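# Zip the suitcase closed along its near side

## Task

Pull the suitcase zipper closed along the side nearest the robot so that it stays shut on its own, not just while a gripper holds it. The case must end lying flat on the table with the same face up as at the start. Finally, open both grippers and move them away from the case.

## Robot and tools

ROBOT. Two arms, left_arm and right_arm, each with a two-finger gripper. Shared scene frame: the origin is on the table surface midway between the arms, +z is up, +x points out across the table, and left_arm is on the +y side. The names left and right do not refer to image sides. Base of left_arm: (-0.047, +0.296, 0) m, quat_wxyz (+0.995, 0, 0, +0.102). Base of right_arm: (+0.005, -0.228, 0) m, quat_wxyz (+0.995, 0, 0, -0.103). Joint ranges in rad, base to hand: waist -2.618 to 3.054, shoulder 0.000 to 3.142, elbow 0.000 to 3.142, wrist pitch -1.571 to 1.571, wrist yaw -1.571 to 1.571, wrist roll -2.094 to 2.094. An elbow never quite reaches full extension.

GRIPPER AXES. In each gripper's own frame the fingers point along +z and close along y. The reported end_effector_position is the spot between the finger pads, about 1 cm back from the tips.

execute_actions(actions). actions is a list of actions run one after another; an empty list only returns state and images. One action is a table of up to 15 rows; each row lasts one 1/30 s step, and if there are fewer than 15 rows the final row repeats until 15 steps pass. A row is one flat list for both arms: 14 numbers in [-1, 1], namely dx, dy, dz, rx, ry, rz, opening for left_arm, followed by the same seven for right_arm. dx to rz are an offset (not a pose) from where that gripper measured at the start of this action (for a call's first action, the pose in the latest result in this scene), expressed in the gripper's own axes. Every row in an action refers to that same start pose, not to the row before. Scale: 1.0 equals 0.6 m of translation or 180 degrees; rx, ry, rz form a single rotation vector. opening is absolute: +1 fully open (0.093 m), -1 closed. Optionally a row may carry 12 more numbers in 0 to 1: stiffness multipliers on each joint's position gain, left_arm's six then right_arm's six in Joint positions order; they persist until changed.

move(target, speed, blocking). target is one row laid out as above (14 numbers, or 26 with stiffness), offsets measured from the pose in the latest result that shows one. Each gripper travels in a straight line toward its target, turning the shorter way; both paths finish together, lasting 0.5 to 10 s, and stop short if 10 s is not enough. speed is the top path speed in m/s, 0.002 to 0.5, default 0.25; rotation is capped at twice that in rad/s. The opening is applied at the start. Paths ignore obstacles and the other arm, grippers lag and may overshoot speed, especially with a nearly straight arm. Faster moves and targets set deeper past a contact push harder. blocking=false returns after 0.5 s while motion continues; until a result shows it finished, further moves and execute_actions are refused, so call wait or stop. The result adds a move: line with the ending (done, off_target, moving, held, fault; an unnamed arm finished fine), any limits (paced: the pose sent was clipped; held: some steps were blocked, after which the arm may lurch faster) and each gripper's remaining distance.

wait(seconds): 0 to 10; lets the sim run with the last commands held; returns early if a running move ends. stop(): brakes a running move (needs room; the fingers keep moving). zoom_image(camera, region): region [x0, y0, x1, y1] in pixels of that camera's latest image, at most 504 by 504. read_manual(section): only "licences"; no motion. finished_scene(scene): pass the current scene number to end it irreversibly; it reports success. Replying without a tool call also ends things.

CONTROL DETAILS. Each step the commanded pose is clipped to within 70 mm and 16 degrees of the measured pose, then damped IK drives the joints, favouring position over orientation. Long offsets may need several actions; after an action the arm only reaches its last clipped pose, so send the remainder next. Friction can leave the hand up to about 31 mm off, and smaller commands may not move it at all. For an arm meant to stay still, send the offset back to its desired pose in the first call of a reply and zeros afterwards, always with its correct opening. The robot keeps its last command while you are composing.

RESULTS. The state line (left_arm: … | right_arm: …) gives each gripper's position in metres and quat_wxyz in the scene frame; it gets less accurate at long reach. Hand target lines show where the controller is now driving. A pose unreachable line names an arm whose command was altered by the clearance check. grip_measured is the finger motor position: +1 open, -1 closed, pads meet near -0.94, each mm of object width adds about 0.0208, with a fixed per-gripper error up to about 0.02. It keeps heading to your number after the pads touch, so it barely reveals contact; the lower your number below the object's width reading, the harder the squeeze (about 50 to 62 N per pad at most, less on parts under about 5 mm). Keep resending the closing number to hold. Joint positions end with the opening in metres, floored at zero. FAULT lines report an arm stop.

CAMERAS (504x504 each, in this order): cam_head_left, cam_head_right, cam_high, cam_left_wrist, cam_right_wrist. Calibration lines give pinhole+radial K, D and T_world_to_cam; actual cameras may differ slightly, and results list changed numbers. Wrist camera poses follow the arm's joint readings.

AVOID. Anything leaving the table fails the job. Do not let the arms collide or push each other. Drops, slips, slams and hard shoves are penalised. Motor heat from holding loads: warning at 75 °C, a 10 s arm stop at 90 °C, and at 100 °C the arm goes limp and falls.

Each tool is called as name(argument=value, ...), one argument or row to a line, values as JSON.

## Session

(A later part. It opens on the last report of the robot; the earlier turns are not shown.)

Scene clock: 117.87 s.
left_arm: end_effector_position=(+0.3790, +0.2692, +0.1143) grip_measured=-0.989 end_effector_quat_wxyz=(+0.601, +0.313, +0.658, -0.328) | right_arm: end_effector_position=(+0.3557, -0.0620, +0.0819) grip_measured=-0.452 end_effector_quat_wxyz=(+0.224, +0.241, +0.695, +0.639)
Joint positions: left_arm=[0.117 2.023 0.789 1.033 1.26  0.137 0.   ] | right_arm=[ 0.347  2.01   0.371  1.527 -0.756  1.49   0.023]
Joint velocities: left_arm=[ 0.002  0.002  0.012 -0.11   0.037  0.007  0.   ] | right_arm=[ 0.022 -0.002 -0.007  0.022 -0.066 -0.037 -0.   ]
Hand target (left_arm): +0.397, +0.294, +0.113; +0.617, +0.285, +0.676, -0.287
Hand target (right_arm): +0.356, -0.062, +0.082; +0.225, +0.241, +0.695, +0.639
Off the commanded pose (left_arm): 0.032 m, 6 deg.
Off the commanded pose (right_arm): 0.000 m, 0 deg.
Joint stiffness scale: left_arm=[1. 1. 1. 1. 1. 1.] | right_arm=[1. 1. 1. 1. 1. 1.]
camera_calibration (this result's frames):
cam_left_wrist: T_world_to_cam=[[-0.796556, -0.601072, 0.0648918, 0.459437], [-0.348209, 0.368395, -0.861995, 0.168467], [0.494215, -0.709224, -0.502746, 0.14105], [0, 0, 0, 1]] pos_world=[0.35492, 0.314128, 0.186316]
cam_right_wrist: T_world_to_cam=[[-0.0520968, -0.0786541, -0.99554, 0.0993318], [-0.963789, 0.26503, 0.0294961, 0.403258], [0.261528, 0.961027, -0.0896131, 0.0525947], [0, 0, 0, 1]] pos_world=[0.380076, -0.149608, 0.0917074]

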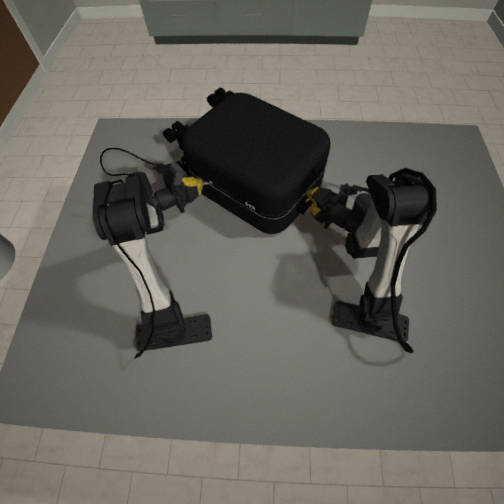

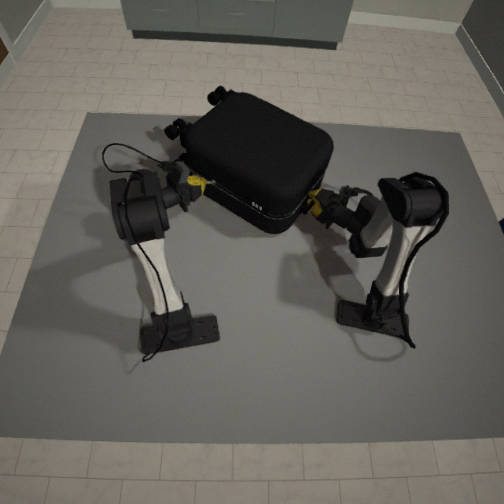

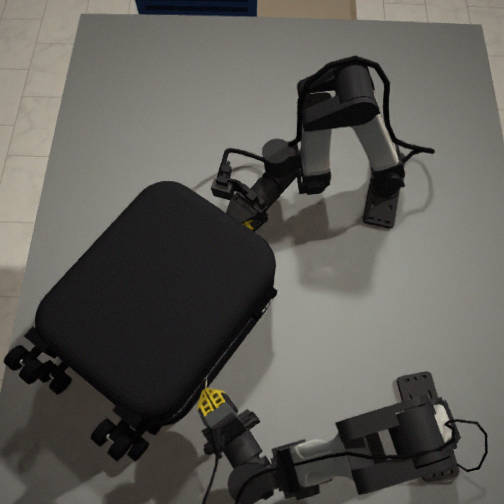

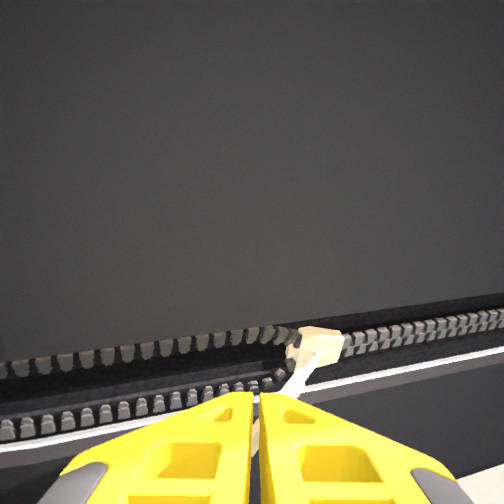

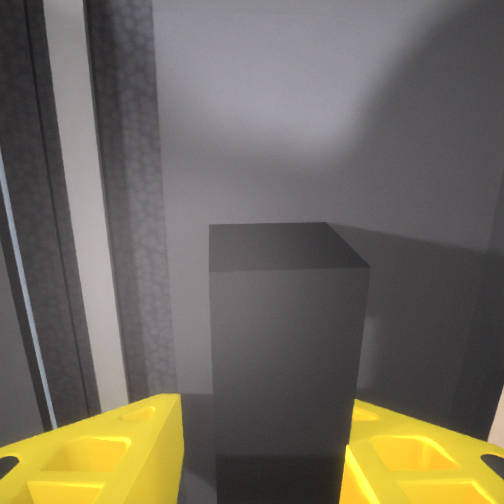

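Now pull the case back with the right too.

execute_actions(
  actions=[
    [[0,0.07,-0.02,-0.05,0,0,-1,0,0,-0.06,0,0,0,-1]],
    [[0,0.07,-0.02,-0.04,0,0,-1,0,0,-0.06,0,0,0,-1]],
    [[0,0.07,-0.02,-0.04,0,0,-1,0,0,-0.06,0,0,0,-1]],
  ],
)

Scene clock: 119.50 s.
left_arm: end_effector_position=(+0.3854, +0.2756, +0.1163) grip_measured=-0.989 end_effector_quat_wxyz=(+0.601, +0.318, +0.652, -0.336) | right_arm: end_effector_position=(+0.3114, -0.1182, +0.0810) grip_measured=-0.452 end_effector_quat_wxyz=(+0.201, +0.246, +0.697, +0.643)
Joint positions: left_arm=[0.131 2.052 0.839 1.024 1.296 0.127 0.   ] | right_arm=[ 0.09   1.925  0.206  1.537 -1.038  1.449  0.023]
Joint velocities: left_arm=[ 0.007 -0.002 -0.012 -0.051  0.037 -0.095  0.   ] | right_arm=[ 0.002 -0.012  0.002 -0.051 -0.022 -0.022 -0.001]
Hand target (left_arm): +0.405, +0.308, +0.114; +0.619, +0.277, +0.675, -0.291
Hand target (right_arm): +0.304, -0.125, +0.084; +0.205, +0.245, +0.696, +0.644
Off the commanded pose (left_arm): 0.040 m, 8 deg.
Off the commanded pose (right_arm): 0.011 m, 0 deg.
Joint stiffness scale: left_arm=[1. 1. 1. 1. 1. 1.] | right_arm=[1. 1. 1. 1. 1. 1.]
camera_calibration (this result's frames):
cam_left_wrist: T_world_to_cam=[[-0.808768, -0.584368, 0.0663913, 0.468181], [-0.336722, 0.367534, -0.866912, 0.166401], [0.482195, -0.723487, -0.494019, 0.151011], [0, 0, 0, 1]] pos_world=[0.361865, 0.321687, 0.187774]
cam_right_wrist: T_world_to_cam=[[-0.0871996, -0.0651272, -0.99406, 0.104134], [-0.968309, 0.239973, 0.0692185, 0.370735], [0.23404, 0.968592, -0.0839888, 0.127071], [0, 0, 0, 1]] pos_world=[0.338327, -0.205264, 0.0885263]

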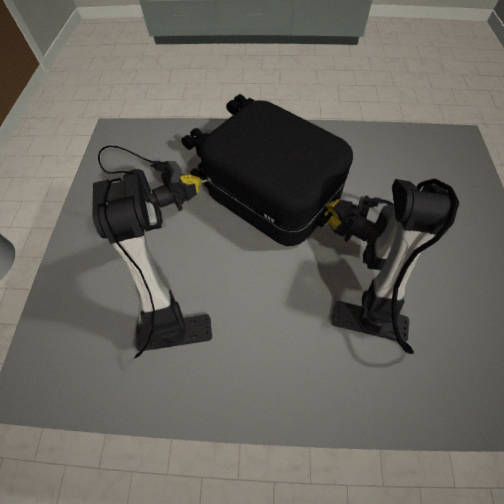

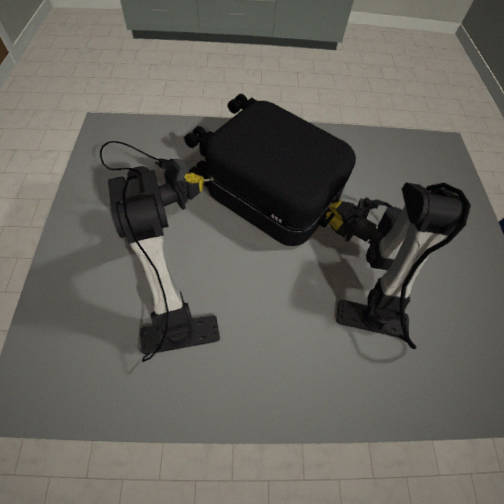

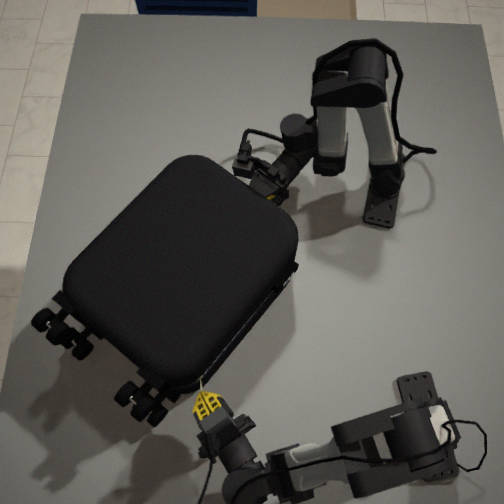

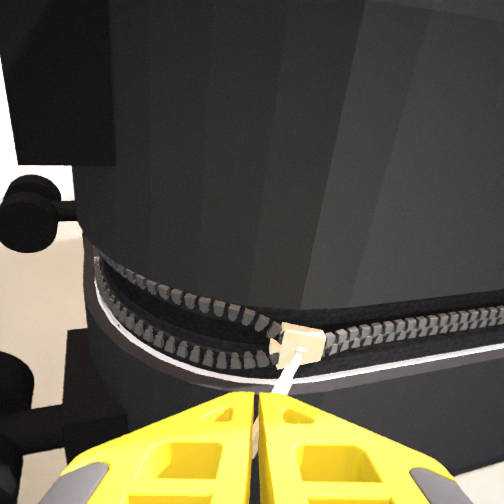

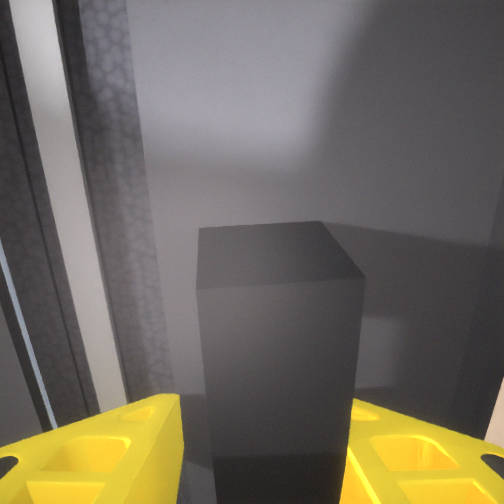

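Into the corner already. A little more.

execute_actions(
  actions=[
    [[0,0.08,0.02,-0.03,0,0,-1,0,0,-0.04,0,0,0,-1]],
    [[0,0.08,0.03,-0.03,0,0,-1,0,0,-0.03,0,0,0,-1]],
  ],
)

execute_actions(
  actions=[
    [[0,0,0,0,0,0,-1,0,0,0,0,0,0,-1]],
    [[0,0,0,0,0,0,0.3,0,0,0,0,0,0,0.3]],
    [[0,0,-0.1,0,0,0,0.3,0,0,-0.08,0,0,0,0.3]],
    [[0,0,-0.1,0,0,0,0.3,0,0,-0.08,0,0,0,0.3]],
    [[0,0,0,0,0,0,0.3,0,0,0,0,0,0,0.3]],
  ],
)

Scene clock: 120.93 s.
left_arm: end_effector_position=(+0.4284, +0.2646, +0.1146) grip_measured=-0.989 end_effector_quat_wxyz=(+0.596, +0.339, +0.635, -0.356) | right_arm: end_effector_position=(+0.3048, -0.1419, +0.0808) grip_measured=-0.452 end_effector_quat_wxyz=(+0.204, +0.252, +0.695, +0.642)
Joint positions: left_arm=[0.077 2.195 1.057 1.002 1.308 0.082 0.   ] | right_arm=[-0.025  1.895  0.192  1.479 -1.139  1.407  0.023]
Joint velocities: left_arm=[-0.002 -0.012  0.002 -0.051  0.007 -0.007  0.   ] | right_arm=[ 0.007 -0.002 -0.002 -0.007  0.022 -0.007 -0.   ]
Hand target (left_arm): +0.451, +0.285, +0.111; +0.613, +0.299, +0.659, -0.316
Hand target (right_arm): +0.296, -0.145, +0.082; +0.202, +0.248, +0.695, +0.643
Off the commanded pose (left_arm): 0.033 m, 7 deg.
Off the commanded pose (right_arm): 0.011 m, 0 deg.
Joint stiffness scale: left_arm=[1. 1. 1. 1. 1. 1.] | right_arm=[1. 1. 1. 1. 1. 1.]
camera_calibration (this result's frames):
cam_left_wrist: T_world_to_cam=[[-0.8458, -0.530248, 0.0588148, 0.499078], [-0.299053, 0.379929, -0.875341, 0.165034], [0.441802, -0.757952, -0.479916, 0.146258], [0, 0, 0, 1]] pos_world=[0.406857, 0.31279, 0.185299]
cam_right_wrist: T_world_to_cam=[[-0.0917989, -0.0624524, -0.993817, 0.103613], [-0.965035, 0.251658, 0.0733259, 0.370413], [0.245522, 0.965799, -0.0833706, 0.147616], [0, 0, 0, 1]] pos_world=[0.330729, -0.229314, 0.0881183]

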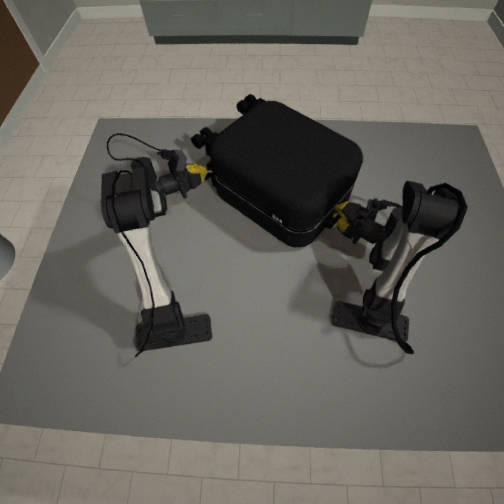

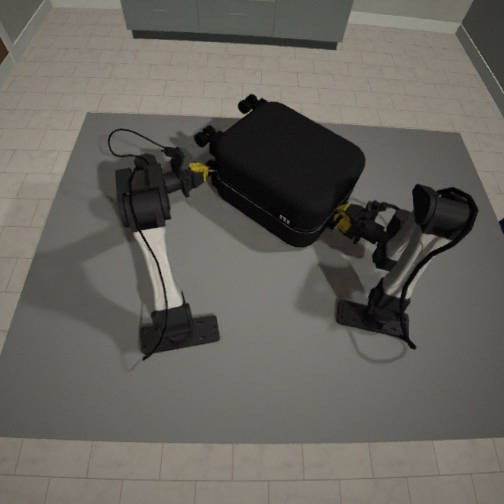

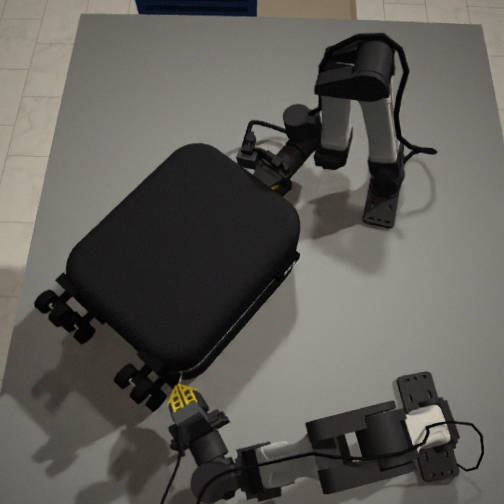

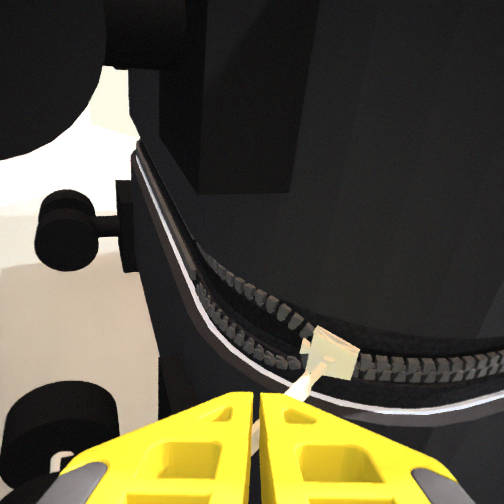

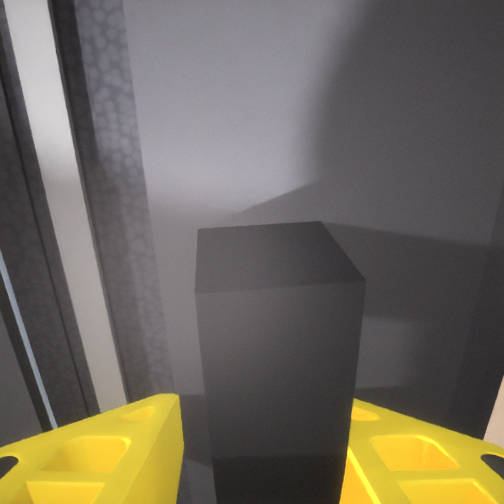

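Scene clock: 123.43 s.
left_arm: end_effector_position=(+0.3776, +0.3834, +0.1289) grip_measured=+0.298 end_effector_quat_wxyz=(+0.628, +0.334, +0.623, -0.326) | right_arm: end_effector_position=(+0.2576, -0.2188, +0.0863) grip_measured=+0.299 end_effector_quat_wxyz=(+0.233, +0.267, +0.661, +0.661)
Joint positions: left_arm=[0.396 2.142 1.044 0.88  1.572 0.231 0.059] | right_arm=[-0.484  1.78   0.14   1.162 -1.535  1.138  0.06 ]
Joint velocities: left_arm=[-0.002 -0.007  0.002  0.022  0.007 -0.037 -0.002] | right_arm=[ 0.012 -0.007  0.002  0.081 -0.007 -0.037 -0.001]
Hand target (left_arm): +0.378, +0.383, +0.129; +0.628, +0.334, +0.623, -0.326
Hand target (right_arm): +0.258, -0.219, +0.086; +0.234, +0.267, +0.661, +0.661
Off the commanded pose (left_arm): 0.000 m, 0 deg.
Off the commanded pose (right_arm): 0.000 m, 0 deg.
Joint stiffness scale: left_arm=[1. 1. 1. 1. 1. 1.] | right_arm=[1. 1. 1. 1. 1. 1.]
camera_calibration (this result's frames):
cam_left_wrist: T_world_to_cam=[[-0.816259, -0.577681, -0.00234249, 0.533155], [-0.257465, 0.36742, -0.893708, 0.108674], [0.517139, -0.728894, -0.448643, 0.221987], [0, 0, 0, 1]] pos_world=[0.348374, 0.42987, 0.197964]
cam_right_wrist: T_world_to_cam=[[-0.0489761, 0.00447099, -0.99879, 0.103971], [-0.94833, 0.313647, 0.0479058, 0.355239], [0.313482, 0.949529, -0.0111212, 0.206628], [0, 0, 0, 1]] pos_world=[0.277202, -0.308083, 0.0891253]

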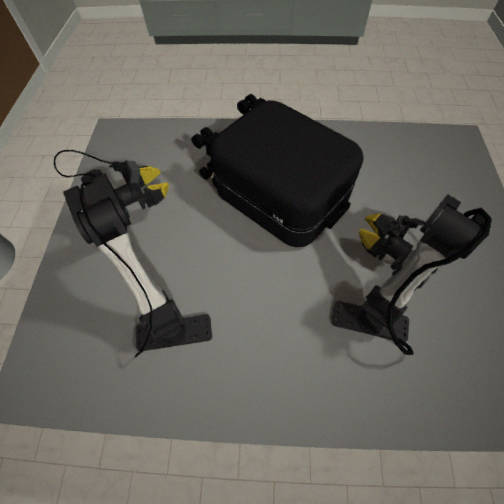

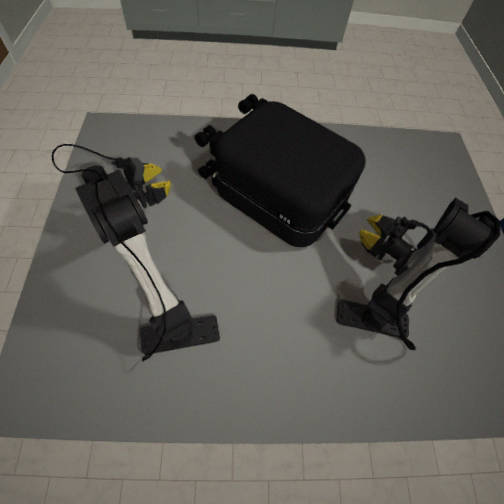

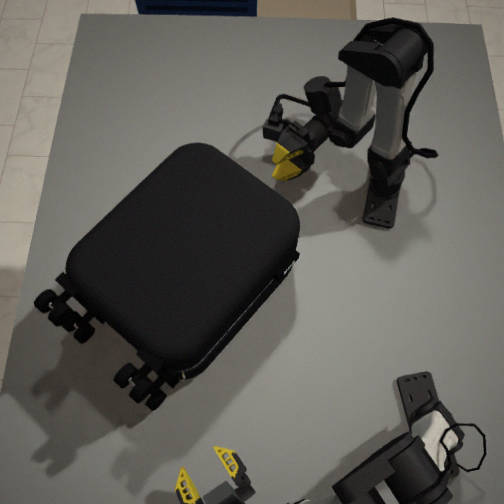

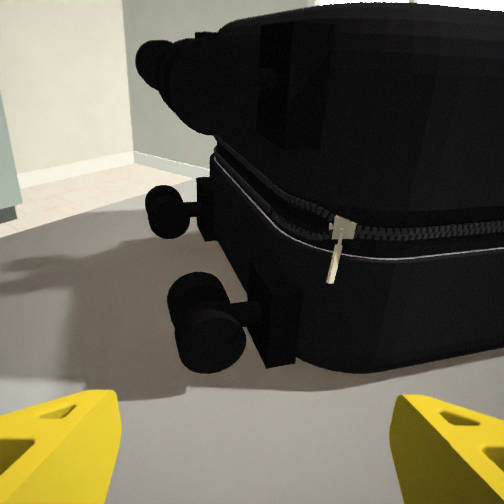

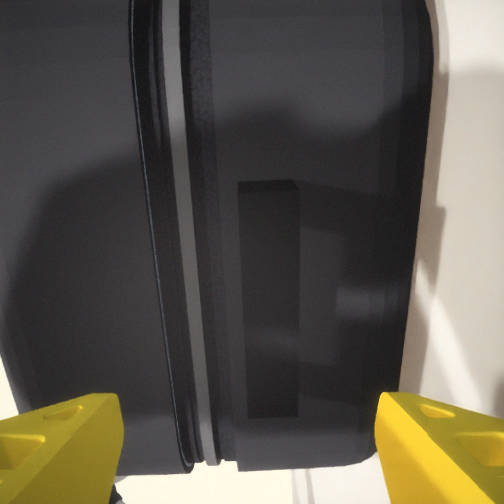

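finished_scene(
  scene=1,
)

The scene is finished: the task was done.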